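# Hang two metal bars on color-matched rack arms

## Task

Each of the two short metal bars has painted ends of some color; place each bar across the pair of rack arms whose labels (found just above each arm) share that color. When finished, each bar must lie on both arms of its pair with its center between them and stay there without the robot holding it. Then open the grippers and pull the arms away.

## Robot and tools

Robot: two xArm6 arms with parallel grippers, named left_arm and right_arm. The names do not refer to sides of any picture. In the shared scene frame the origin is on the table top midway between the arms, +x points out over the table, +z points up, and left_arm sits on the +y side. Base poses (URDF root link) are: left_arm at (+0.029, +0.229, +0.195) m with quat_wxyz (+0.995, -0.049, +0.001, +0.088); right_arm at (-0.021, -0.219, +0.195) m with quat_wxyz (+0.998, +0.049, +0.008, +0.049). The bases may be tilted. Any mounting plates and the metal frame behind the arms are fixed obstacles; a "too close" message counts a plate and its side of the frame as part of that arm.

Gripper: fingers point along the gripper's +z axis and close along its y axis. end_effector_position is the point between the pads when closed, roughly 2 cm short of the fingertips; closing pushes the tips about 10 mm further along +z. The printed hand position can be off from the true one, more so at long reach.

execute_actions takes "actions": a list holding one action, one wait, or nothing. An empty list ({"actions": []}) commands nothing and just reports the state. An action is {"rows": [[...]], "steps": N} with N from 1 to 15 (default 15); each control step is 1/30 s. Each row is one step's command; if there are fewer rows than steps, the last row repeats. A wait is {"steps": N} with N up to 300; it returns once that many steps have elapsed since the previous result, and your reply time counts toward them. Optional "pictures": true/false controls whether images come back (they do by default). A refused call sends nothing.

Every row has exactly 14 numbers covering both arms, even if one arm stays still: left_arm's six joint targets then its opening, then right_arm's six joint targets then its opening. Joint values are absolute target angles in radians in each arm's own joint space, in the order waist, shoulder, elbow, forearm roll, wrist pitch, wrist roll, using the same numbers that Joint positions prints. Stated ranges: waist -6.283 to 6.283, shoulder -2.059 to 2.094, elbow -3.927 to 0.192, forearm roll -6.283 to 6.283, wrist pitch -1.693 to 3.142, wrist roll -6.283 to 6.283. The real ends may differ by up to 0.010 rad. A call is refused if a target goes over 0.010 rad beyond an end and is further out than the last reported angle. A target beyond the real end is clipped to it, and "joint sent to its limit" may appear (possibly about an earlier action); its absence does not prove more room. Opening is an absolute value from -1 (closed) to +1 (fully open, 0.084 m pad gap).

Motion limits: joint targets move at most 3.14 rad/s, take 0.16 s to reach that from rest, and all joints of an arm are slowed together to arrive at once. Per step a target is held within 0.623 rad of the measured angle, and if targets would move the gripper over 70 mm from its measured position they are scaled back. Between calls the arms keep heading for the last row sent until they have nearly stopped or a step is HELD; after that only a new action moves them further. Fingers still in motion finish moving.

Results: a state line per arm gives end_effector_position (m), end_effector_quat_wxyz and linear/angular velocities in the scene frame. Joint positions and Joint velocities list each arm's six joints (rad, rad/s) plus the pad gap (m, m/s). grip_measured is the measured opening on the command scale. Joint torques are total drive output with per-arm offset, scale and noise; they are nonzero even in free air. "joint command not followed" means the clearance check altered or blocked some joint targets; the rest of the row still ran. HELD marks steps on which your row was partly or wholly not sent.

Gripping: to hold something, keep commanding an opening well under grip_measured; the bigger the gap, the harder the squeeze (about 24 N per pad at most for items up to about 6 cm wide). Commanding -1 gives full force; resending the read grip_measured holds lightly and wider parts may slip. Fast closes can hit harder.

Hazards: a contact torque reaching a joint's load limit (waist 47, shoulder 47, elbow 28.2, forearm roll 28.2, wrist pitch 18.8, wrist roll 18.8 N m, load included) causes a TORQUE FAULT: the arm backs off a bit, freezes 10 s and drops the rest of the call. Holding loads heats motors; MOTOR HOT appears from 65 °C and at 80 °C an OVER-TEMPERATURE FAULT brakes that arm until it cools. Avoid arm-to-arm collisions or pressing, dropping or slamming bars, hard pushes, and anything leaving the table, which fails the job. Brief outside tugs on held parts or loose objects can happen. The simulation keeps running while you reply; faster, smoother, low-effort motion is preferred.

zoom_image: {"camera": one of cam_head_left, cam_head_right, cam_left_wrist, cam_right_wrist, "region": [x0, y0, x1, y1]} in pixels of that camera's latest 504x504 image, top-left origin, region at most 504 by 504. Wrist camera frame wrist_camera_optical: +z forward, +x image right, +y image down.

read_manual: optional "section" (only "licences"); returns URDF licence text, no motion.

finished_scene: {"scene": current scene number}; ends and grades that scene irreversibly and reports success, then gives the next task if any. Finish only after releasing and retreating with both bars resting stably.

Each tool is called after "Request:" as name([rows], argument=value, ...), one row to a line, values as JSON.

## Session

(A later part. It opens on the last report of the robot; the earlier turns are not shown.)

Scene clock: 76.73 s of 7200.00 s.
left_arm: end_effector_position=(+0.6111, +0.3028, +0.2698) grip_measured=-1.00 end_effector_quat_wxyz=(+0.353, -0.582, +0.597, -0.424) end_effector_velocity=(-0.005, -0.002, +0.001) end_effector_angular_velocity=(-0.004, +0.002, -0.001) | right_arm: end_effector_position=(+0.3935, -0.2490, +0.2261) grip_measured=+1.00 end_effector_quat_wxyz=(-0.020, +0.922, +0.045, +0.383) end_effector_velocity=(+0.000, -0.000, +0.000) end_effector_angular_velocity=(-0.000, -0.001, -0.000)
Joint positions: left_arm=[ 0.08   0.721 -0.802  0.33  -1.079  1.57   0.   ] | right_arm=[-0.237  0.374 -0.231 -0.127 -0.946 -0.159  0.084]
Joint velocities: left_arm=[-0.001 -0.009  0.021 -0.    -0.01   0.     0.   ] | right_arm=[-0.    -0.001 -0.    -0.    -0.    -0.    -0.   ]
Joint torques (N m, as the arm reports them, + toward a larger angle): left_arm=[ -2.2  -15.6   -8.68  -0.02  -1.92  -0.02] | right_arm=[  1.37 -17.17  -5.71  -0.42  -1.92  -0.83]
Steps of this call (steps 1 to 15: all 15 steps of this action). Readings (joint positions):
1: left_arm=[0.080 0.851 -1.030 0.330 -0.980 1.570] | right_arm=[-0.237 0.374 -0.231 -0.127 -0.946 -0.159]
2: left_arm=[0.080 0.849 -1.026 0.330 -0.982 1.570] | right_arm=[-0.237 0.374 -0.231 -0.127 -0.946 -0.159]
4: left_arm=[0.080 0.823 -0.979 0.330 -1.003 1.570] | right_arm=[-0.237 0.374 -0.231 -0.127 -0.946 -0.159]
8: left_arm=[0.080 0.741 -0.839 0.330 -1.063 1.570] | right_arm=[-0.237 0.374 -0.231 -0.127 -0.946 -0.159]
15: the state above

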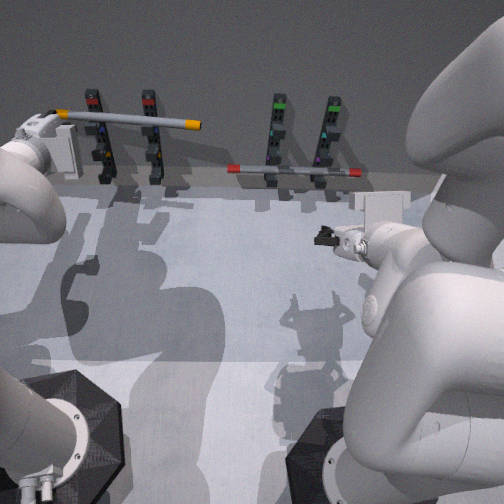

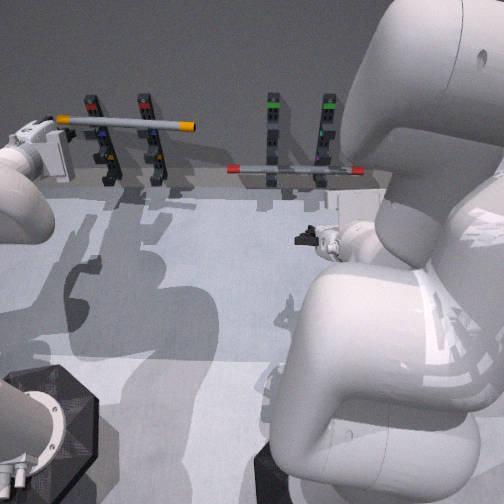

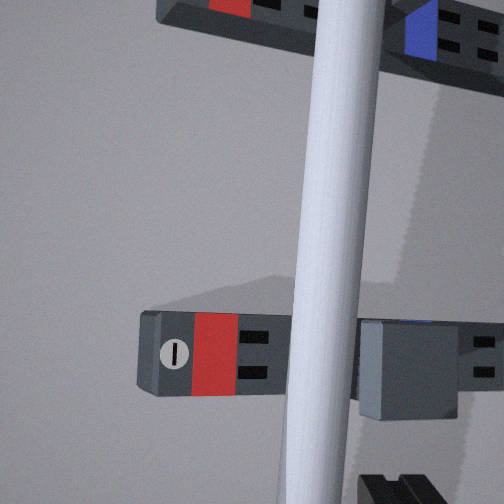

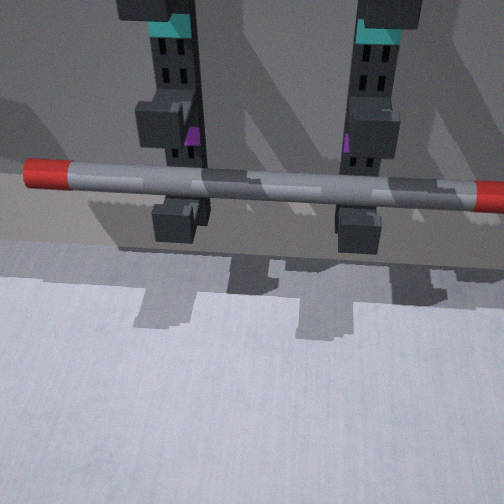

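Request:
execute_actions([
  {"rows":[[0.08,0.83,-0.95,0.33,-1.03,1.57,0.4,-0.237,0.374,-0.231,-0.127,-0.946,-0.159,1]],"steps":15},
], pictures=false)

Request:
execute_actions([
  {"rows":[[0.08,0.885,-1.07,0.33,-0.97,1.57,0.4,-0.237,0.374,-0.231,-0.127,-0.946,-0.159,1]],"steps":15},
])

Scene clock: 82.40 s of 7200.00 s.
left_arm: end_effector_position=(+0.6406, +0.3090, +0.2451) grip_measured=+0.39 end_effector_quat_wxyz=(+0.354, -0.582, +0.601, -0.417) end_effector_velocity=(+0.003, +0.000, -0.001) end_effector_angular_velocity=(+0.002, -0.001, -0.000) | right_arm: end_effector_position=(+0.3935, -0.2490, +0.2261) grip_measured=+1.00 end_effector_quat_wxyz=(-0.020, +0.922, +0.045, +0.383) end_effector_velocity=(-0.000, -0.000, -0.000) end_effector_angular_velocity=(-0.000, +0.000, -0.001)
Joint positions: left_arm=[ 0.08   0.829 -0.949  0.33  -1.031  1.57   0.061] | right_arm=[-0.237  0.374 -0.231 -0.127 -0.946 -0.159  0.084]
Joint velocities: left_arm=[-0.001  0.007 -0.012 -0.001  0.005  0.     0.001] | right_arm=[-0.     0.    -0.     0.001  0.     0.     0.   ]
Joint torques (N m, as the arm reports them, + toward a larger angle): left_arm=[ -1.83 -17.58  -8.81   0.84  -1.77   0.2 ] | right_arm=[  1.2  -17.23  -5.47  -0.85  -2.13  -0.84]
Steps of this call (steps 1 to 15: the robot went on to your last target; steps 16 to 90: nothing new was sent; then 2.17 s passed at rest; steps 91 to 105: all 15 steps of this action). Readings (joint positions):
91: left_arm=[0.080 0.720 -0.800 0.330 -1.080 1.570] | right_arm=[-0.237 0.374 -0.231 -0.127 -0.946 -0.159]
92: left_arm=[0.080 0.723 -0.804 0.330 -1.079 1.570] | right_arm=[-0.237 0.374 -0.231 -0.127 -0.946 -0.159]
94: left_arm=[0.080 0.752 -0.846 0.330 -1.065 1.570] | right_arm=[-0.237 0.374 -0.231 -0.127 -0.946 -0.159]
98: left_arm=[0.080 0.817 -0.929 0.330 -1.037 1.570] | right_arm=[-0.237 0.374 -0.231 -0.127 -0.946 -0.159]
105: the state above

Scene clock: 82.90 s of 7200.00 s.
left_arm: end_effector_position=(+0.6690, +0.3174, +0.2391) grip_measured=+0.39 end_effector_quat_wxyz=(+0.361, -0.579, +0.604, -0.411) end_effector_velocity=(+0.002, +0.001, -0.000) end_effector_angular_velocity=(+0.002, -0.001, -0.001) | right_arm: end_effector_position=(+0.3935, -0.2490, +0.2261) grip_measured=+1.00 end_effector_quat_wxyz=(-0.020, +0.922, +0.045, +0.383) end_effector_velocity=(-0.000, +0.000, -0.000) end_effector_angular_velocity=(+0.000, +0.001, +0.000)
Joint positions: left_arm=[ 0.08   0.884 -1.069  0.33  -0.971  1.57   0.061] | right_arm=[-0.237  0.374 -0.231 -0.127 -0.946 -0.159  0.084]
Joint velocities: left_arm=[ 0.     0.005 -0.011  0.002  0.005 -0.    -0.   ] | right_arm=[ 0.  0.  0.  0. -0.  0. -0.]
Joint torques (N m, as the arm reports them, + toward a larger angle): left_arm=[ -3.57 -18.29 -10.35   0.65  -1.93   0.28] | right_arm=[  1.21 -16.61  -5.29  -0.65  -1.78  -0.64]
Steps of this call (steps 1 to 15: all 15 steps of this action). Readings (joint positions):
1: left_arm=[0.080 0.829 -0.949 0.330 -1.030 1.570] | right_arm=[-0.237 0.374 -0.231 -0.127 -0.946 -0.159]
2: left_arm=[0.080 0.831 -0.953 0.330 -1.028 1.570] | right_arm=[-0.237 0.374 -0.231 -0.127 -0.946 -0.159]
4: left_arm=[0.080 0.848 -0.991 0.330 -1.009 1.570] | right_arm=[-0.237 0.374 -0.231 -0.127 -0.946 -0.159]
8: left_arm=[0.080 0.878 -1.055 0.330 -0.978 1.570] | right_arm=[-0.237 0.374 -0.231 -0.127 -0.946 -0.159]
15: the state above

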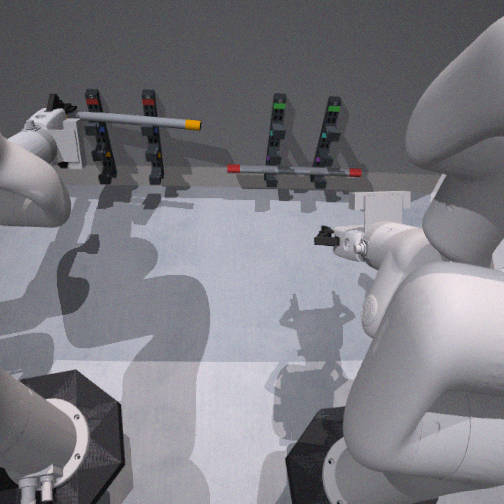

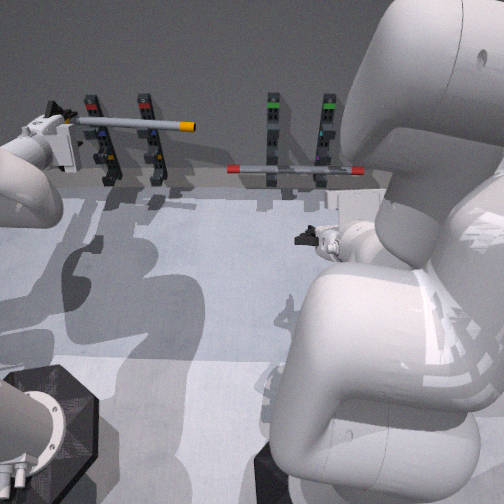

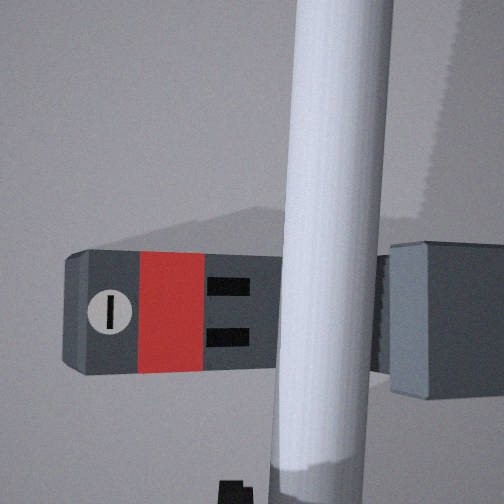

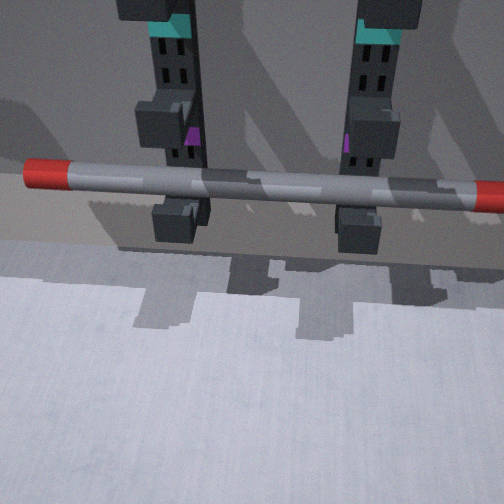

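Request:
execute_actions([
  {"rows":[[0.08,0.885,-1.07,0.33,-0.97,1.57,-1,-0.237,0.374,-0.231,-0.127,-0.946,-0.159,1]],"steps":15},
], pictures=false)

Request:
execute_actions([
  {"rows":[[0.08,0.83,-1.05,0.33,-0.97,1.57,-1,-0.237,0.374,-0.231,-0.127,-0.946,-0.159,1]],"steps":12},
], pictures=false)

Request:
execute_actions([
  {"rows":[[0.08,0.7,-0.82,0.33,-1.07,1.57,-1,-0.237,0.374,-0.231,-0.127,-0.946,-0.159,1]],"steps":15},
])

Scene clock: 91.87 s of 7200.00 s.
left_arm: end_effector_position=(+0.6712, +0.3185, +0.2433) grip_measured=-0.48 end_effector_quat_wxyz=(+0.365, -0.578, +0.602, -0.413) end_effector_velocity=(-0.002, -0.001, -0.005) end_effector_angular_velocity=(-0.001, +0.012, -0.001) | right_arm: end_effector_position=(+0.3935, -0.2490, +0.2261) grip_measured=+1.00 end_effector_quat_wxyz=(-0.020, +0.922, +0.045, +0.383) end_effector_velocity=(-0.000, +0.000, -0.000) end_effector_angular_velocity=(+0.000, +0.000, +0.000)
Joint positions: left_arm=[ 0.08   0.882 -1.073  0.33  -0.973  1.57   0.023] | right_arm=[-0.237  0.374 -0.231 -0.127 -0.946 -0.159  0.084]
Joint velocities: left_arm=[0.    0.004 0.004 0.    0.004 0.    0.002] | right_arm=[ 0.  0.  0. -0. -0. -0. -0.]
Joint torques (N m, as the arm reports them, + toward a larger angle): left_arm=[-4.03 -9.2  -0.07  1.38  3.57  0.75] | right_arm=[  1.06 -17.25  -5.72  -0.33  -2.15  -0.45]
Steps of this call (steps 1 to 15: the robot went on to your last target; steps 16 to 90: nothing new was sent; then 5.47 s passed at rest; steps 91 to 105: all 15 steps of this action). Readings (joint positions):
91: left_arm=[0.080 0.885 -1.070 0.330 -0.970 1.570] | right_arm=[-0.237 0.374 -0.231 -0.127 -0.946 -0.159]
92: left_arm=[0.080 0.885 -1.070 0.330 -0.971 1.570] | right_arm=[-0.237 0.374 -0.231 -0.127 -0.946 -0.159]
94: left_arm=[0.080 0.883 -1.072 0.330 -0.972 1.570] | right_arm=[-0.237 0.374 -0.231 -0.127 -0.946 -0.159]
98: left_arm=[0.080 0.881 -1.074 0.330 -0.974 1.570] | right_arm=[-0.237 0.374 -0.231 -0.127 -0.946 -0.159]
105: the state above

Scene clock: 92.27 s of 7200.00 s.
left_arm: end_effector_position=(+0.6715, +0.3203, +0.2618) grip_measured=-0.56 end_effector_quat_wxyz=(+0.372, -0.574, +0.601, -0.415) end_effector_velocity=(+0.011, +0.007, +0.032) end_effector_angular_velocity=(+0.008, -0.068, +0.008) | right_arm: end_effector_position=(+0.3935, -0.2490, +0.2261) grip_measured=+1.00 end_effector_quat_wxyz=(-0.020, +0.922, +0.045, +0.383) end_effector_velocity=(-0.000, +0.000, -0.000) end_effector_angular_velocity=(+0.000, +0.001, +0.000)
Joint positions: left_arm=[ 0.08   0.834 -1.048  0.33  -0.967  1.57   0.02 ] | right_arm=[-0.237  0.374 -0.231 -0.127 -0.946 -0.159  0.084]
Joint velocities: left_arm=[ 0.002 -0.032 -0.015 -0.    -0.022 -0.003  0.   ] | right_arm=[ 0.    -0.001  0.001 -0.     0.    -0.    -0.   ]
Joint torques (N m, as the arm reports them, + toward a larger angle): left_arm=[ -3.01 -17.88 -10.89   0.44  -1.84  -0.06] | right_arm=[  2.17 -16.25  -5.43  -0.54  -2.09  -0.67]
Steps of this call (steps 1 to 12: all 12 steps of this action). Readings (joint positions):
1: left_arm=[0.080 0.882 -1.073 0.330 -0.973 1.570] | right_arm=[-0.237 0.374 -0.231 -0.127 -0.946 -0.159]
2: left_arm=[0.080 0.879 -1.071 0.329 -0.972 1.570] | right_arm=[-0.237 0.374 -0.231 -0.127 -0.946 -0.159]
4: left_arm=[0.080 0.862 -1.059 0.330 -0.968 1.570] | right_arm=[-0.237 0.374 -0.231 -0.127 -0.946 -0.159]
8: left_arm=[0.080 0.841 -1.046 0.331 -0.964 1.571] | right_arm=[-0.237 0.374 -0.231 -0.127 -0.946 -0.159]
12: the state above

Scene clock: 92.77 s of 7200.00 s.
left_arm: end_effector_position=(+0.6211, +0.3072, +0.2856) grip_measured=-0.56 end_effector_quat_wxyz=(+0.366, -0.575, +0.593, -0.429) end_effector_velocity=(-0.005, -0.002, +0.001) end_effector_angular_velocity=(-0.004, +0.001, -0.000) | right_arm: end_effector_position=(+0.3935, -0.2490, +0.2261) grip_measured=+1.00 end_effector_quat_wxyz=(-0.020, +0.922, +0.045, +0.383) end_effector_velocity=(+0.000, -0.000, +0.001) end_effector_angular_velocity=(-0.000, -0.002, -0.000)
Joint positions: left_arm=[ 0.08   0.702 -0.822  0.33  -1.069  1.57   0.019] | right_arm=[-0.237  0.374 -0.231 -0.127 -0.946 -0.159  0.084]
Joint velocities: left_arm=[-0.001 -0.009  0.02  -0.001 -0.009 -0.     0.   ] | right_arm=[-0.    -0.002  0.    -0.    -0.    -0.    -0.   ]
Joint torques (N m, as the arm reports them, + toward a larger angle): left_arm=[ -1.27 -16.35  -9.92   0.99  -2.23   0.15] | right_arm=[  2.1  -16.55  -5.66  -0.2   -2.04  -0.67]
Steps of this call (steps 1 to 15: all 15 steps of this action). Readings (joint positions):
1: left_arm=[0.080 0.833 -1.048 0.330 -0.968 1.570] | right_arm=[-0.237 0.374 -0.231 -0.127 -0.946 -0.159]
2: left_arm=[0.080 0.831 -1.044 0.330 -0.970 1.570] | right_arm=[-0.237 0.374 -0.231 -0.127 -0.946 -0.159]
4: left_arm=[0.080 0.804 -0.998 0.330 -0.992 1.570] | right_arm=[-0.237 0.374 -0.231 -0.127 -0.946 -0.159]
8: left_arm=[0.080 0.722 -0.858 0.330 -1.052 1.570] | right_arm=[-0.237 0.374 -0.231 -0.127 -0.946 -0.159]
15: the state above

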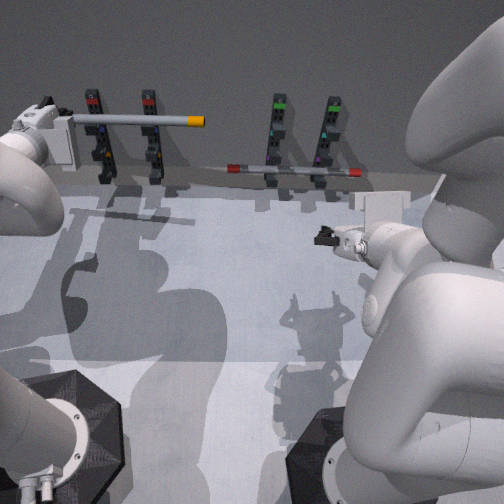

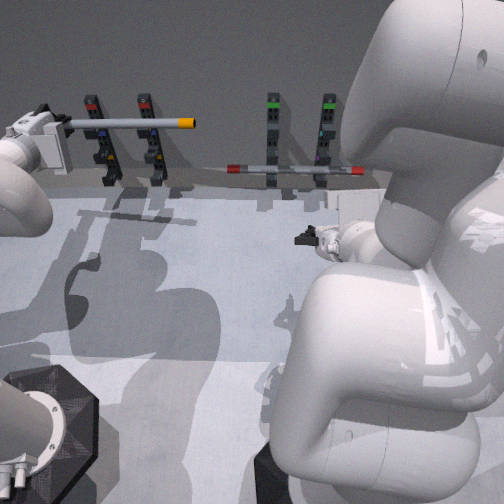

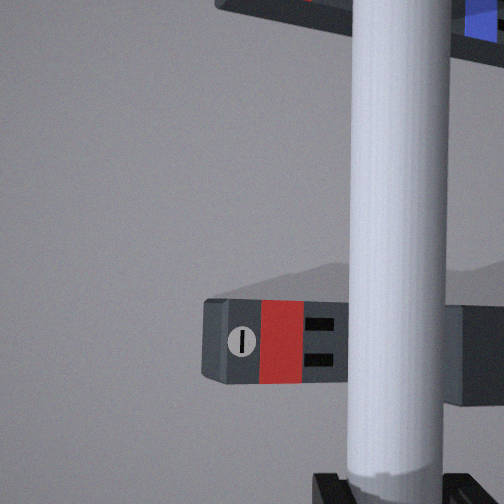

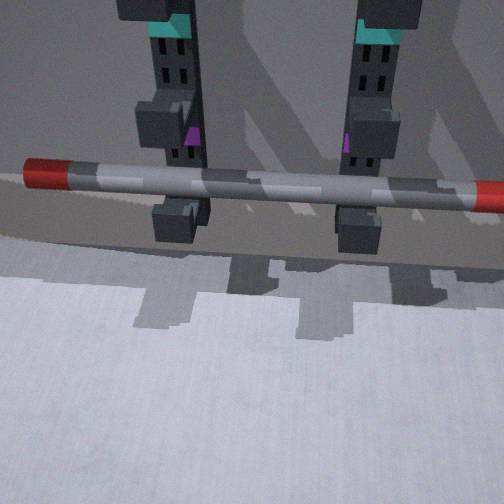

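Request:
execute_actions([
  {"rows":[[0.08,0.9,-0.9,0.33,-1.1,1.57,-1,-0.237,0.374,-0.231,-0.127,-0.946,-0.159,1]],"steps":15},
], pictures=false)

Request:
execute_actions([
  {"rows":[[0.08,1.13,-1.02,0.33,-1.18,1.57,-1,-0.237,0.374,-0.231,-0.127,-0.946,-0.159,1]],"steps":15},
])

Scene clock: 99.27 s of 7200.00 s.
left_arm: end_effector_position=(+0.6105, +0.2960, +0.2067) grip_measured=-0.56 end_effector_quat_wxyz=(+0.330, -0.596, +0.603, -0.416) end_effector_velocity=(+0.001, -0.000, -0.003) end_effector_angular_velocity=(-0.001, -0.003, +0.000) | right_arm: end_effector_position=(+0.3935, -0.2490, +0.2261) grip_measured=+1.00 end_effector_quat_wxyz=(-0.020, +0.922, +0.045, +0.383) end_effector_velocity=(-0.000, -0.000, +0.000) end_effector_angular_velocity=(-0.000, +0.000, -0.000)
Joint positions: left_arm=[ 0.08   0.897 -0.9    0.33  -1.1    1.57   0.019] | right_arm=[-0.237  0.374 -0.231 -0.127 -0.946 -0.159  0.084]
Joint velocities: left_arm=[-0.001  0.013 -0.012 -0.001 -0.005 -0.    -0.   ] | right_arm=[ 0. -0.  0.  0. -0.  0.  0.]
Joint torques (N m, as the arm reports them, + toward a larger angle): left_arm=[ -1.94 -16.92  -7.54   1.44  -2.4    0.36] | right_arm=[  2.18 -17.06  -5.77  -0.03  -1.98  -0.73]
Steps of this call (steps 1 to 15: the robot went on to your last target; steps 16 to 90: nothing new was sent; then 3.00 s passed at rest; steps 91 to 105: all 15 steps of this action). Readings (joint positions):
91: left_arm=[0.080 0.700 -0.820 0.330 -1.070 1.570] | right_arm=[-0.237 0.374 -0.231 -0.127 -0.946 -0.159]
92: left_arm=[0.080 0.703 -0.822 0.330 -1.071 1.570] | right_arm=[-0.237 0.374 -0.231 -0.127 -0.946 -0.159]
94: left_arm=[0.080 0.743 -0.843 0.330 -1.079 1.570] | right_arm=[-0.237 0.374 -0.231 -0.127 -0.946 -0.159]
98: left_arm=[0.080 0.867 -0.881 0.330 -1.092 1.570] | right_arm=[-0.237 0.374 -0.231 -0.127 -0.946 -0.159]
105: the state above

Scene clock: 99.77 s of 7200.00 s.
left_arm: end_effector_position=(+0.5964, +0.2839, +0.1330) grip_measured=-0.56 end_effector_quat_wxyz=(+0.311, -0.606, +0.601, -0.418) end_effector_velocity=(+0.003, -0.000, +0.000) end_effector_angular_velocity=(+0.000, -0.015, +0.000) | right_arm: end_effector_position=(+0.3935, -0.2490, +0.2261) grip_measured=+1.00 end_effector_quat_wxyz=(-0.020, +0.922, +0.045, +0.383) end_effector_velocity=(-0.000, +0.000, -0.000) end_effector_angular_velocity=(+0.000, +0.000, +0.001)
Joint positions: left_arm=[ 0.08   1.126 -1.02   0.33  -1.18   1.57   0.019] | right_arm=[-0.237  0.374 -0.231 -0.127 -0.946 -0.159  0.084]
Joint velocities: left_arm=[-0.001  0.014 -0.017  0.001 -0.012  0.     0.   ] | right_arm=[-0.     0.001 -0.    -0.002  0.     0.    -0.   ]
Joint torques (N m, as the arm reports them, + toward a larger angle): left_arm=[ -2.08 -17.09  -5.53   0.55  -2.3    0.45] | right_arm=[  1.49 -16.55  -5.32  -0.62  -1.8   -0.87]
Steps of this call (steps 1 to 15: all 15 steps of this action). Readings (joint positions):
1: left_arm=[0.080 0.897 -0.900 0.330 -1.100 1.570] | right_arm=[-0.237 0.374 -0.231 -0.127 -0.946 -0.159]
2: left_arm=[0.080 0.901 -0.903 0.330 -1.102 1.570] | right_arm=[-0.237 0.374 -0.231 -0.127 -0.946 -0.159]
4: left_arm=[0.080 0.944 -0.930 0.330 -1.120 1.570] | right_arm=[-0.237 0.374 -0.231 -0.127 -0.946 -0.159]
8: left_arm=[0.080 1.089 -0.993 0.330 -1.162 1.570] | right_arm=[-0.237 0.374 -0.231 -0.127 -0.946 -0.159]
15: the state above

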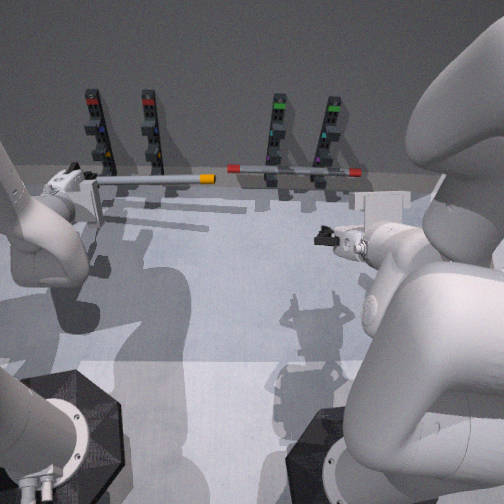

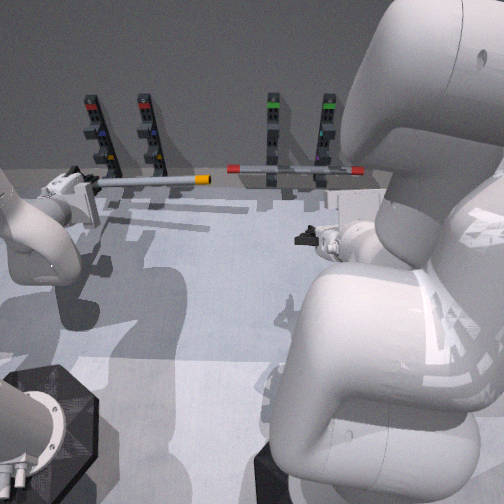

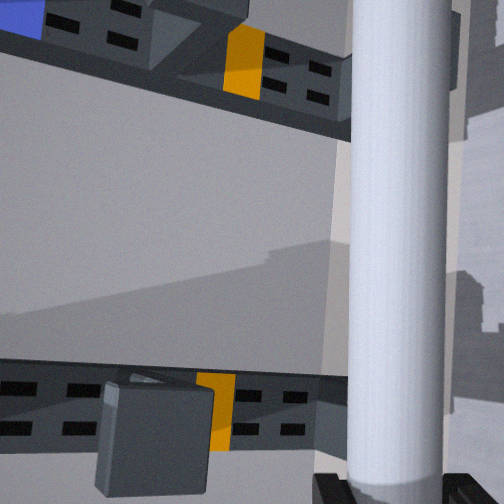

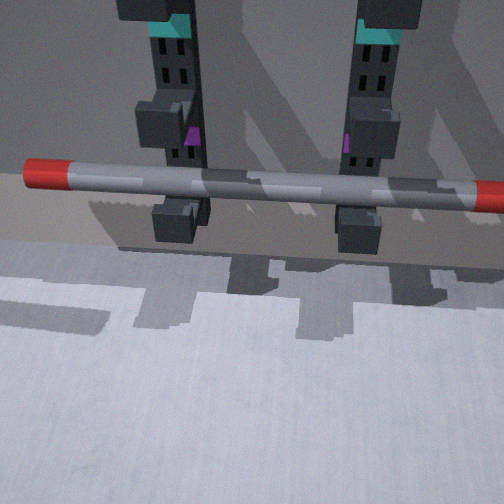

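Request:
execute_actions([
  {"rows":[[0.18,1.17,-1.02,0.43,-1.2,1.57,-1,-0.237,0.374,-0.231,-0.127,-0.946,-0.159,1]],"steps":15},
], pictures=false)

Request:
execute_actions([
  {"rows":[[0.18,1.29,-1.3,0.43,-1.05,1.57,-1,-0.237,0.374,-0.231,-0.127,-0.946,-0.159,1]],"steps":15},
])

Scene clock: 106.47 s of 7200.00 s.
left_arm: end_effector_position=(+0.5749, +0.3070, +0.1133) grip_measured=-0.56 end_effector_quat_wxyz=(+0.298, -0.614, +0.598, -0.421) end_effector_velocity=(-0.002, +0.001, -0.002) end_effector_angular_velocity=(-0.003, +0.002, -0.003) | right_arm: end_effector_position=(+0.3935, -0.2490, +0.2261) grip_measured=+1.00 end_effector_quat_wxyz=(-0.020, +0.922, +0.045, +0.383) end_effector_velocity=(+0.000, -0.000, +0.000) end_effector_angular_velocity=(-0.000, -0.001, -0.001)
Joint positions: left_arm=[ 0.179  1.169 -1.02   0.429 -1.2    1.57   0.019] | right_arm=[-0.237  0.374 -0.231 -0.127 -0.946 -0.159  0.084]
Joint velocities: left_arm=[ 0.007  0.003  0.001  0.01  -0.001  0.     0.   ] | right_arm=[-0.    -0.001  0.     0.    -0.     0.    -0.   ]
Joint torques (N m, as the arm reports them, + toward a larger angle): left_arm=[ -1.74 -17.11  -4.78   1.1   -2.38   0.33] | right_arm=[  1.31 -16.84  -5.64  -0.28  -2.    -0.69]
Steps of this call (steps 1 to 15: the robot went on to your last target; steps 16 to 90: nothing new was sent; then 3.20 s passed at rest; steps 91 to 105: all 15 steps of this action). Readings (joint positions):
91: left_arm=[0.080 1.130 -1.020 0.330 -1.180 1.570] | right_arm=[-0.237 0.374 -0.231 -0.127 -0.946 -0.159]
92: left_arm=[0.083 1.131 -1.020 0.335 -1.181 1.570] | right_arm=[-0.237 0.374 -0.231 -0.127 -0.946 -0.159]
94: left_arm=[0.115 1.143 -1.022 0.369 -1.188 1.570] | right_arm=[-0.237 0.374 -0.231 -0.127 -0.946 -0.159]
98: left_arm=[0.170 1.167 -1.019 0.417 -1.197 1.570] | right_arm=[-0.237 0.374 -0.231 -0.127 -0.946 -0.159]
105: the state above

Scene clock: 106.97 s of 7200.00 s.
left_arm: end_effector_position=(+0.6301, +0.3277, +0.0832) grip_measured=-0.56 end_effector_quat_wxyz=(+0.316, -0.603, +0.613, -0.401) end_effector_velocity=(+0.007, -0.000, -0.002) end_effector_angular_velocity=(+0.009, +0.001, -0.006) | right_arm: end_effector_position=(+0.3935, -0.2490, +0.2261) grip_measured=+1.00 end_effector_quat_wxyz=(-0.020, +0.922, +0.045, +0.383) end_effector_velocity=(-0.000, +0.000, -0.000) end_effector_angular_velocity=(+0.000, +0.000, +0.001)
Joint positions: left_arm=[ 0.18   1.29  -1.295  0.43  -1.051  1.57   0.02 ] | right_arm=[-0.237  0.374 -0.231 -0.127 -0.946 -0.159  0.084]
Joint velocities: left_arm=[-0.004  0.01  -0.031  0.002  0.021  0.    -0.   ] | right_arm=[ 0.    -0.     0.001 -0.001 -0.     0.     0.   ]
Joint torques (N m, as the arm reports them, + toward a larger angle): left_arm=[ -2.64 -20.77 -10.04  -0.49  -2.3    0.08] | right_arm=[  1.66 -16.16  -5.7   -0.28  -2.17  -0.7 ]
Steps of this call (steps 1 to 15: all 15 steps of this action). Readings (joint positions):
1: left_arm=[0.179 1.170 -1.020 0.429 -1.200 1.570] | right_arm=[-0.237 0.374 -0.231 -0.127 -0.946 -0.159]
2: left_arm=[0.179 1.171 -1.024 0.430 -1.197 1.570] | right_arm=[-0.237 0.374 -0.231 -0.127 -0.946 -0.159]
4: left_arm=[0.179 1.192 -1.072 0.430 -1.171 1.570] | right_arm=[-0.237 0.374 -0.231 -0.127 -0.946 -0.159]
8: left_arm=[0.180 1.266 -1.245 0.430 -1.081 1.570] | right_arm=[-0.237 0.374 -0.231 -0.127 -0.946 -0.159]
15: the state above

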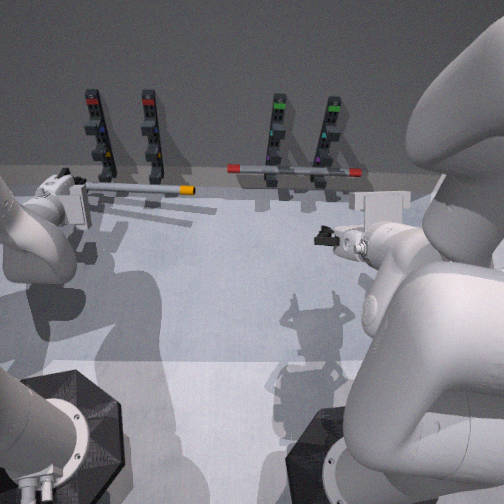

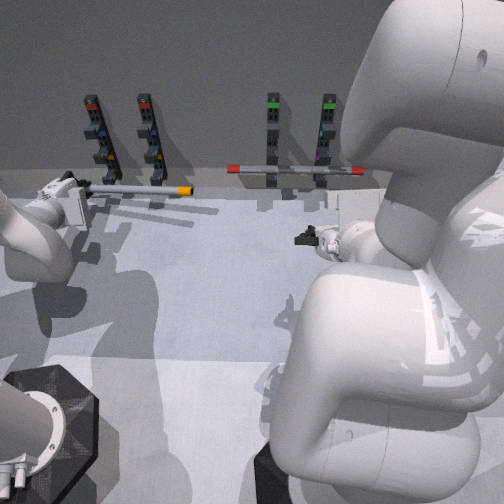

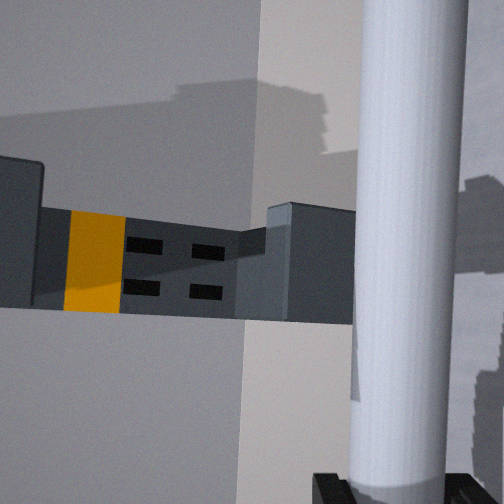

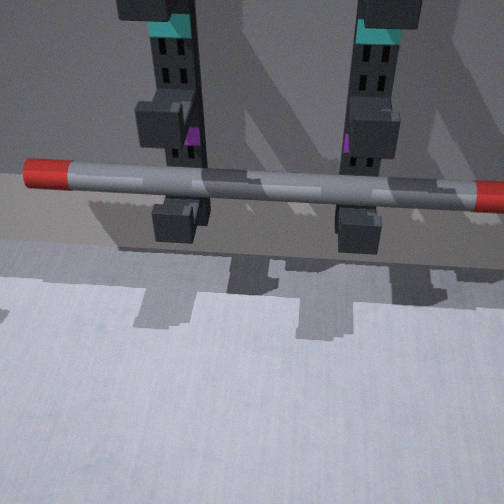

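Too low; raise, then forward using elbow.

Request:
execute_actions([
  {"rows":[[0.18,1.22,-1.3,0.43,-1.02,1.57,-1,-0.237,0.374,-0.231,-0.127,-0.946,-0.159,1]],"steps":12},
], pictures=false)

Request:
execute_actions([
  {"rows":[[0.18,1.27,-1.42,0.43,-0.96,1.57,-1,-0.237,0.374,-0.231,-0.127,-0.946,-0.159,1]],"steps":15},
])

Scene clock: 114.63 s of 7200.00 s.
left_arm: end_effector_position=(+0.6533, +0.3406, +0.1187) grip_measured=-0.56 end_effector_quat_wxyz=(+0.338, -0.592, +0.611, -0.404) end_effector_velocity=(-0.019, -0.009, -0.029) end_effector_angular_velocity=(-0.015, +0.070, -0.008) | right_arm: end_effector_position=(+0.3935, -0.2490, +0.2261) grip_measured=+1.00 end_effector_quat_wxyz=(-0.020, +0.922, +0.045, +0.383) end_effector_velocity=(-0.000, +0.000, +0.000) end_effector_angular_velocity=(-0.000, -0.000, +0.001)
Joint positions: left_arm=[ 0.18   1.22  -1.301  0.43  -1.021  1.57   0.019] | right_arm=[-0.237  0.374 -0.231 -0.127 -0.946 -0.159  0.084]
Joint velocities: left_arm=[0.001 0.02  0.032 0.002 0.022 0.002 0.   ] | right_arm=[ 0. -0.  0. -0.  0. -0. -0.]
Joint torques (N m, as the arm reports them, + toward a larger angle): left_arm=[ -1.59 -20.47  -8.9    1.03  -2.4    0.12] | right_arm=[  1.73 -16.34  -5.29  -0.26  -1.86  -0.95]
Steps of this call (steps 1 to 15: the robot went on to your last target; steps 16 to 90: nothing new was sent; then 4.27 s passed at rest; steps 91 to 102: all 12 steps of this action). Readings (joint positions):
91: left_arm=[0.180 1.290 -1.300 0.430 -1.050 1.570] | right_arm=[-0.237 0.374 -0.231 -0.127 -0.946 -0.159]
92: left_arm=[0.180 1.287 -1.299 0.430 -1.048 1.570] | right_arm=[-0.237 0.374 -0.231 -0.127 -0.946 -0.159]
94: left_arm=[0.180 1.265 -1.296 0.430 -1.036 1.570] | right_arm=[-0.237 0.374 -0.231 -0.127 -0.946 -0.159]
98: left_arm=[0.179 1.222 -1.307 0.430 -1.026 1.570] | right_arm=[-0.237 0.374 -0.231 -0.127 -0.946 -0.159]
102: the state above

Scene clock: 115.13 s of 7200.00 s.
left_arm: end_effector_position=(+0.6767, +0.3509, +0.1122) grip_measured=-0.56 end_effector_quat_wxyz=(+0.348, -0.587, +0.615, -0.395) end_effector_velocity=(+0.003, +0.002, +0.000) end_effector_angular_velocity=(+0.003, -0.002, +0.002) | right_arm: end_effector_position=(+0.3935, -0.2490, +0.2261) grip_measured=+1.00 end_effector_quat_wxyz=(-0.020, +0.922, +0.045, +0.383) end_effector_velocity=(+0.000, +0.000, +0.000) end_effector_angular_velocity=(-0.000, -0.001, +0.000)
Joint positions: left_arm=[ 0.18   1.27  -1.419  0.43  -0.961  1.57   0.019] | right_arm=[-0.237  0.374 -0.231 -0.127 -0.946 -0.159  0.084]
Joint velocities: left_arm=[ 0.001  0.003 -0.012 -0.001  0.006 -0.     0.   ] | right_arm=[-0.    -0.001  0.001 -0.    -0.    -0.    -0.   ]
Joint torques (N m, as the arm reports them, + toward a larger angle): left_arm=[ -3.21 -19.05  -9.45   0.81  -2.42   0.26] | right_arm=[  0.55 -16.26  -5.5   -0.57  -1.99  -0.55]
Steps of this call (steps 1 to 15: all 15 steps of this action). Readings (joint positions):
1: left_arm=[0.180 1.221 -1.300 0.430 -1.021 1.570] | right_arm=[-0.237 0.374 -0.231 -0.127 -0.946 -0.159]
2: left_arm=[0.180 1.223 -1.304 0.430 -1.018 1.570] | right_arm=[-0.237 0.374 -0.231 -0.127 -0.946 -0.159]
4: left_arm=[0.180 1.238 -1.341 0.430 -0.999 1.570] | right_arm=[-0.237 0.374 -0.231 -0.127 -0.946 -0.159]
8: left_arm=[0.180 1.264 -1.405 0.430 -0.968 1.570] | right_arm=[-0.237 0.374 -0.231 -0.127 -0.946 -0.159]
15: the state above

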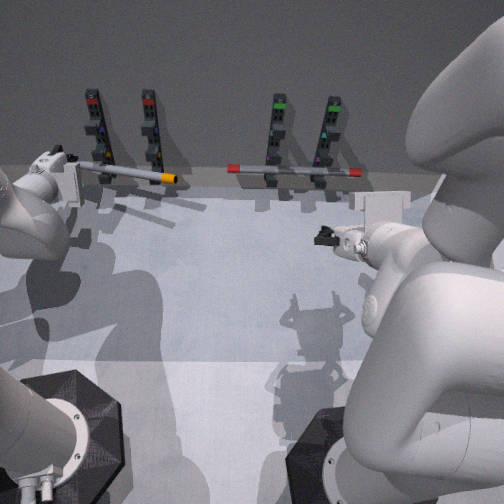

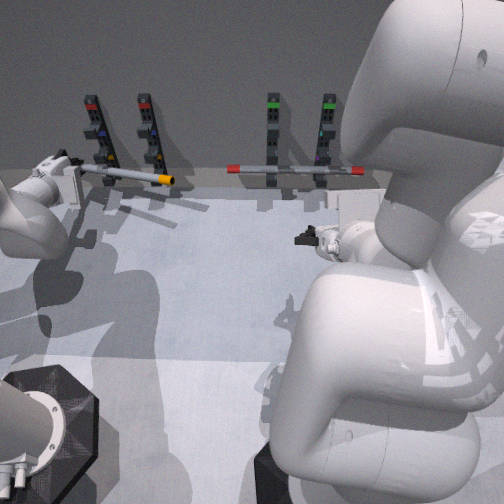

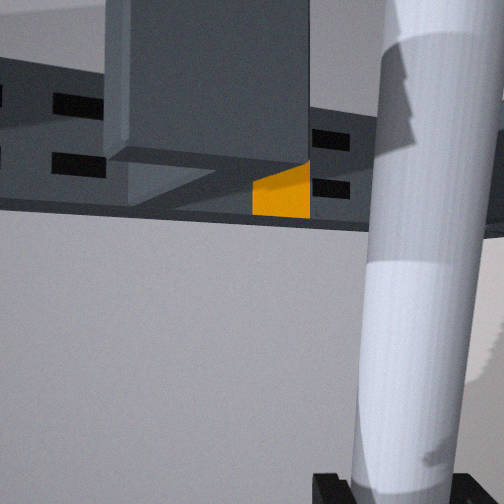

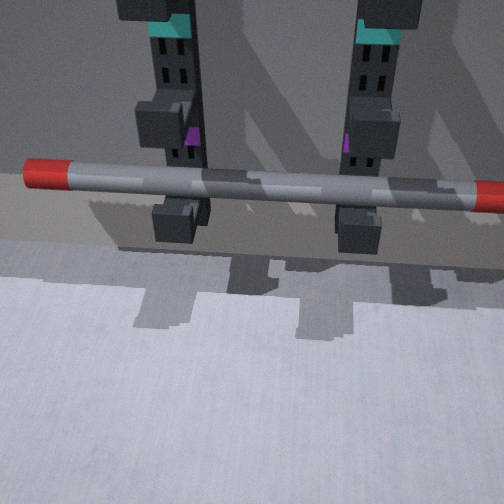

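Request:
execute_actions([
  {"rows":[[0.12,1.18,-1.28,0.37,-1.02,1.57,-1,-0.237,0.374,-0.231,-0.127,-0.946,-0.159,1]],"steps":15},
])

Request:
execute_actions([
  {"rows":[[0.12,1.235,-1.41,0.37,-0.96,1.57,-1,-0.237,0.374,-0.231,-0.127,-0.946,-0.159,1]],"steps":15},
])

Scene clock: 121.93 s of 7200.00 s.
left_arm: end_effector_position=(+0.6653, +0.3221, +0.1380) grip_measured=-0.56 end_effector_quat_wxyz=(+0.344, -0.589, +0.607, -0.408) end_effector_velocity=(-0.002, -0.001, +0.002) end_effector_angular_velocity=(-0.002, -0.000, +0.001) | right_arm: end_effector_position=(+0.3935, -0.2490, +0.2261) grip_measured=+1.00 end_effector_quat_wxyz=(-0.020, +0.922, +0.045, +0.383) end_effector_velocity=(+0.000, -0.000, +0.001) end_effector_angular_velocity=(-0.000, -0.002, +0.000)
Joint positions: left_arm=[ 0.121  1.182 -1.281  0.37  -1.019  1.57   0.02 ] | right_arm=[-0.237  0.374 -0.231 -0.127 -0.946 -0.159  0.084]
Joint velocities: left_arm=[-0.003 -0.006  0.012 -0.004 -0.005  0.     0.   ] | right_arm=[ 0.    -0.002  0.    -0.    -0.    -0.     0.   ]
Joint torques (N m, as the arm reports them, + toward a larger angle): left_arm=[ -3.27 -20.14 -10.64   1.1   -3.1    0.03] | right_arm=[  0.78 -16.62  -5.52  -0.11  -2.07  -0.75]
Steps of this call (steps 1 to 15: the robot went on to your last target; steps 16 to 90: nothing new was sent; then 3.30 s passed at rest; steps 91 to 105: all 15 steps of this action). Readings (joint positions):
91: left_arm=[0.180 1.270 -1.420 0.430 -0.960 1.570] | right_arm=[-0.237 0.374 -0.231 -0.127 -0.946 -0.159]
92: left_arm=[0.179 1.268 -1.416 0.428 -0.962 1.570] | right_arm=[-0.237 0.374 -0.231 -0.127 -0.946 -0.159]
94: left_arm=[0.163 1.243 -1.374 0.410 -0.979 1.570] | right_arm=[-0.237 0.374 -0.231 -0.127 -0.946 -0.159]
98: left_arm=[0.126 1.190 -1.300 0.379 -1.012 1.570] | right_arm=[-0.237 0.374 -0.231 -0.127 -0.946 -0.159]
105: the state above

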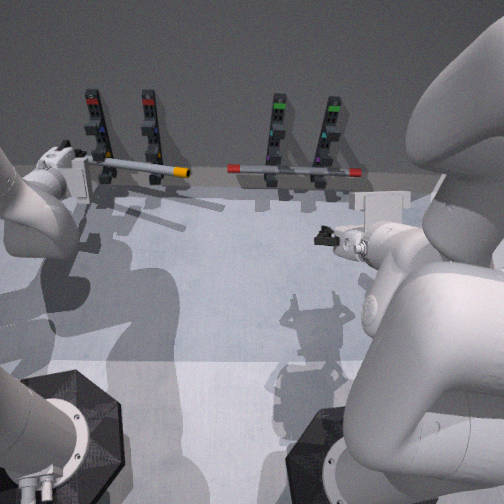

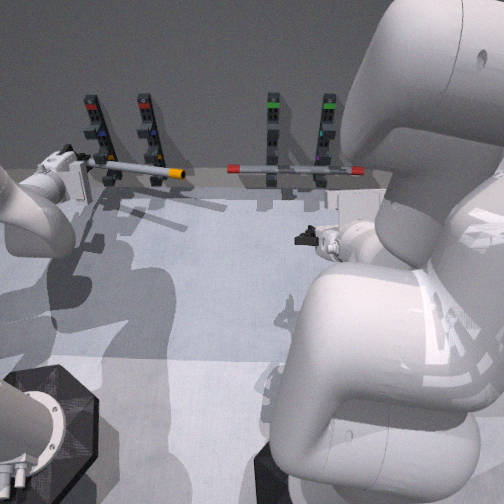

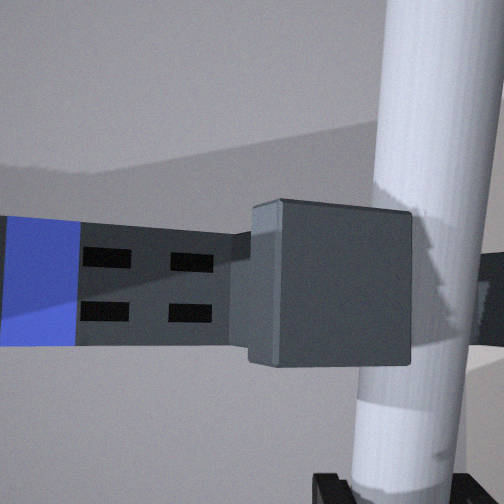

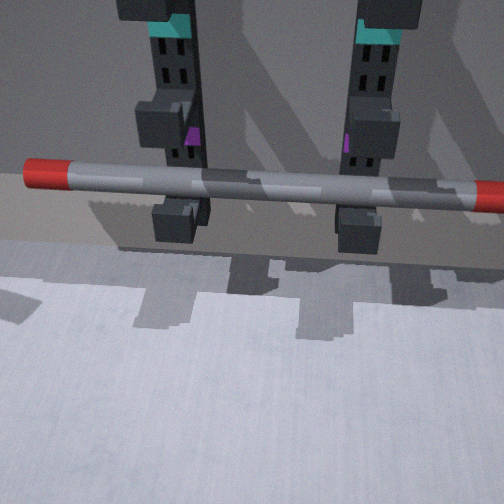

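Scene clock: 122.43 s of 7200.00 s.
left_arm: end_effector_position=(+0.6892, +0.3304, +0.1297) grip_measured=-0.55 end_effector_quat_wxyz=(+0.352, -0.585, +0.611, -0.401) end_effector_velocity=(+0.010, +0.004, +0.011) end_effector_angular_velocity=(+0.011, -0.024, +0.002) | right_arm: end_effector_position=(+0.3935, -0.2490, +0.2261) grip_measured=+1.00 end_effector_quat_wxyz=(-0.020, +0.922, +0.045, +0.383) end_effector_velocity=(-0.000, -0.000, +0.000) end_effector_angular_velocity=(-0.000, -0.000, -0.000)
Joint positions: left_arm=[ 0.121  1.238 -1.404  0.37  -0.958  1.57   0.02 ] | right_arm=[-0.237  0.374 -0.231 -0.127 -0.946 -0.159  0.084]
Joint velocities: left_arm=[-0.    -0.004 -0.026  0.     0.005  0.001  0.001] | right_arm=[ 0.    -0.001  0.001  0.     0.     0.    -0.   ]
Joint torques (N m, as the arm reports them, + toward a larger angle): left_arm=[ -6.51 -29.04 -24.14  -0.05  -5.21  -0.17] | right_arm=[  1.02 -16.91  -5.75   0.01  -2.07  -0.79]
Steps of this call (steps 1 to 15: all 15 steps of this action). Readings (joint positions):
1: left_arm=[0.121 1.182 -1.281 0.370 -1.019 1.570] | right_arm=[-0.237 0.374 -0.231 -0.127 -0.946 -0.159]
2: left_arm=[0.121 1.183 -1.284 0.370 -1.017 1.570] | right_arm=[-0.237 0.374 -0.231 -0.127 -0.946 -0.159]
4: left_arm=[0.120 1.199 -1.323 0.370 -1.000 1.570] | right_arm=[-0.237 0.374 -0.231 -0.127 -0.946 -0.159]
8: left_arm=[0.121 1.230 -1.387 0.371 -0.969 1.570] | right_arm=[-0.237 0.374 -0.231 -0.127 -0.946 -0.159]
15: the state above

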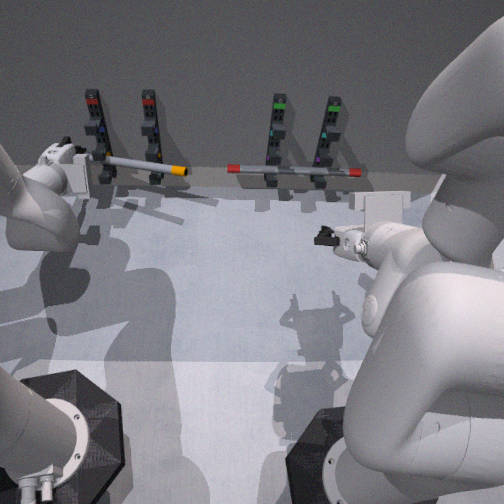

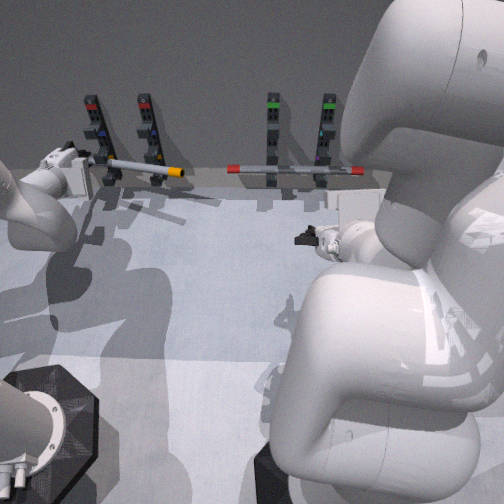

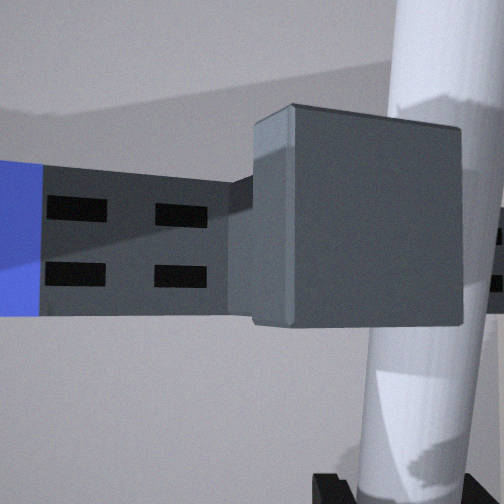

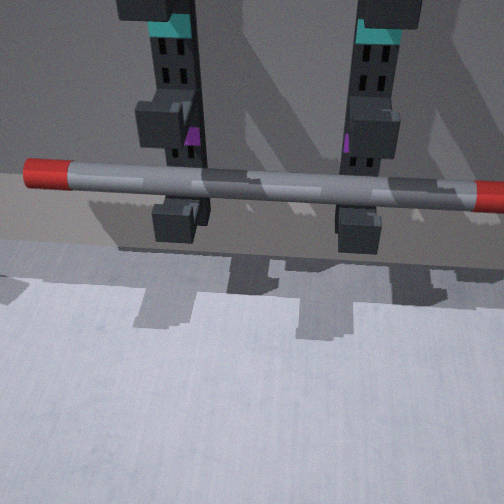

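Request:
execute_actions([
  {"rows":[[0.14,1.2,-1.26,0.39,-1.03,1.72,-1,-0.237,0.374,-0.231,-0.127,-0.946,-0.159,1]],"steps":15},
])

Scene clock: 128.10 s of 7200.00 s.
left_arm: end_effector_position=(+0.6520, +0.3236, +0.1238) grip_measured=-0.56 end_effector_quat_wxyz=(+0.362, -0.547, +0.653, -0.379) end_effector_velocity=(-0.009, -0.002, -0.008) end_effector_angular_velocity=(+0.006, +0.019, -0.008) | right_arm: end_effector_position=(+0.3935, -0.2490, +0.2261) grip_measured=+1.00 end_effector_quat_wxyz=(-0.020, +0.922, +0.045, +0.383) end_effector_velocity=(-0.000, +0.000, -0.000) end_effector_angular_velocity=(+0.000, +0.001, +0.001)
Joint positions: left_arm=[ 0.139  1.199 -1.263  0.39  -1.03   1.719  0.02 ] | right_arm=[-0.237  0.374 -0.231 -0.127 -0.946 -0.159  0.084]
Joint velocities: left_arm=[ 0.003  0.002  0.022  0.002 -0.003  0.016 -0.   ] | right_arm=[ 0.     0.001 -0.    -0.     0.    -0.     0.   ]
Joint torques (N m, as the arm reports them, + toward a larger angle): left_arm=[ -1.85 -18.57  -8.27   0.8   -1.92   0.06] | right_arm=[  1.63 -17.03  -5.77  -1.07  -2.17  -0.87]
Steps of this call (steps 1 to 15: the robot went on to your last target; steps 16 to 90: nothing new was sent; then 2.17 s passed at rest; steps 91 to 105: all 15 steps of this action). Readings (joint positions):
91: left_arm=[0.120 1.235 -1.409 0.370 -0.960 1.570] | right_arm=[-0.237 0.374 -0.231 -0.127 -0.946 -0.159]
92: left_arm=[0.120 1.234 -1.406 0.371 -0.962 1.575] | right_arm=[-0.237 0.374 -0.231 -0.127 -0.946 -0.159]
94: left_arm=[0.124 1.218 -1.374 0.376 -0.986 1.617] | right_arm=[-0.237 0.374 -0.231 -0.127 -0.946 -0.159]
98: left_arm=[0.136 1.199 -1.287 0.387 -1.023 1.697] | right_arm=[-0.237 0.374 -0.231 -0.127 -0.946 -0.159]
105: the state above

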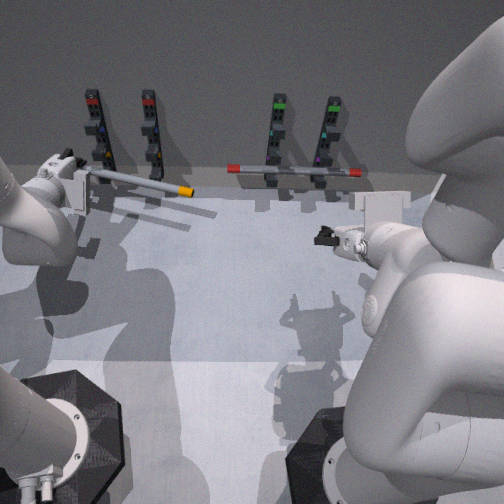

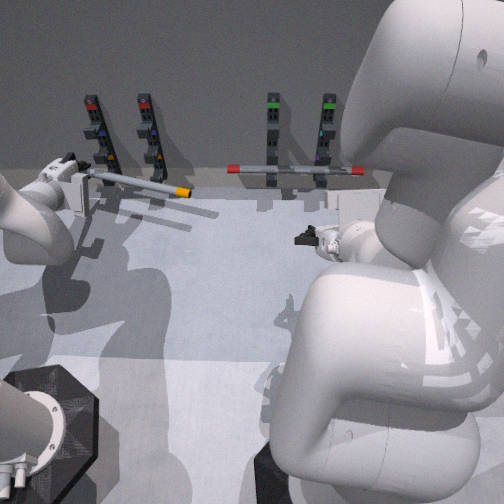

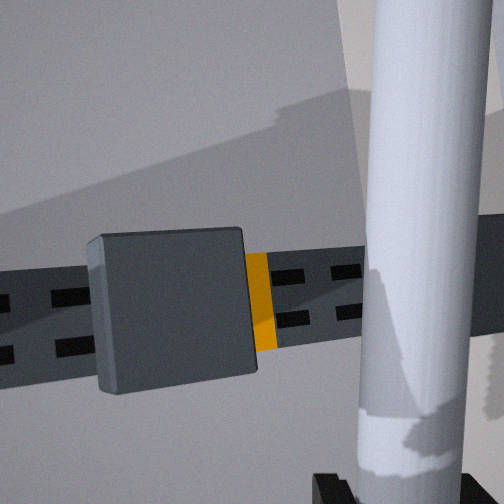

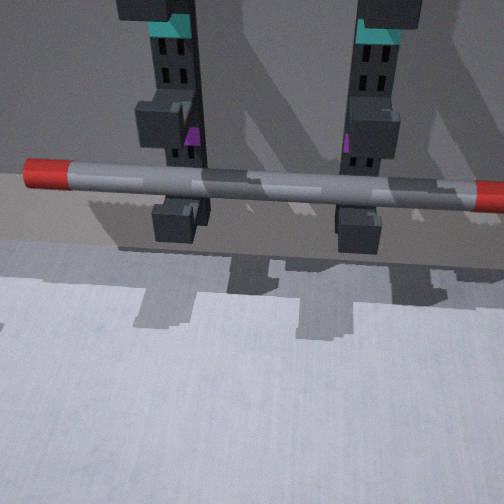

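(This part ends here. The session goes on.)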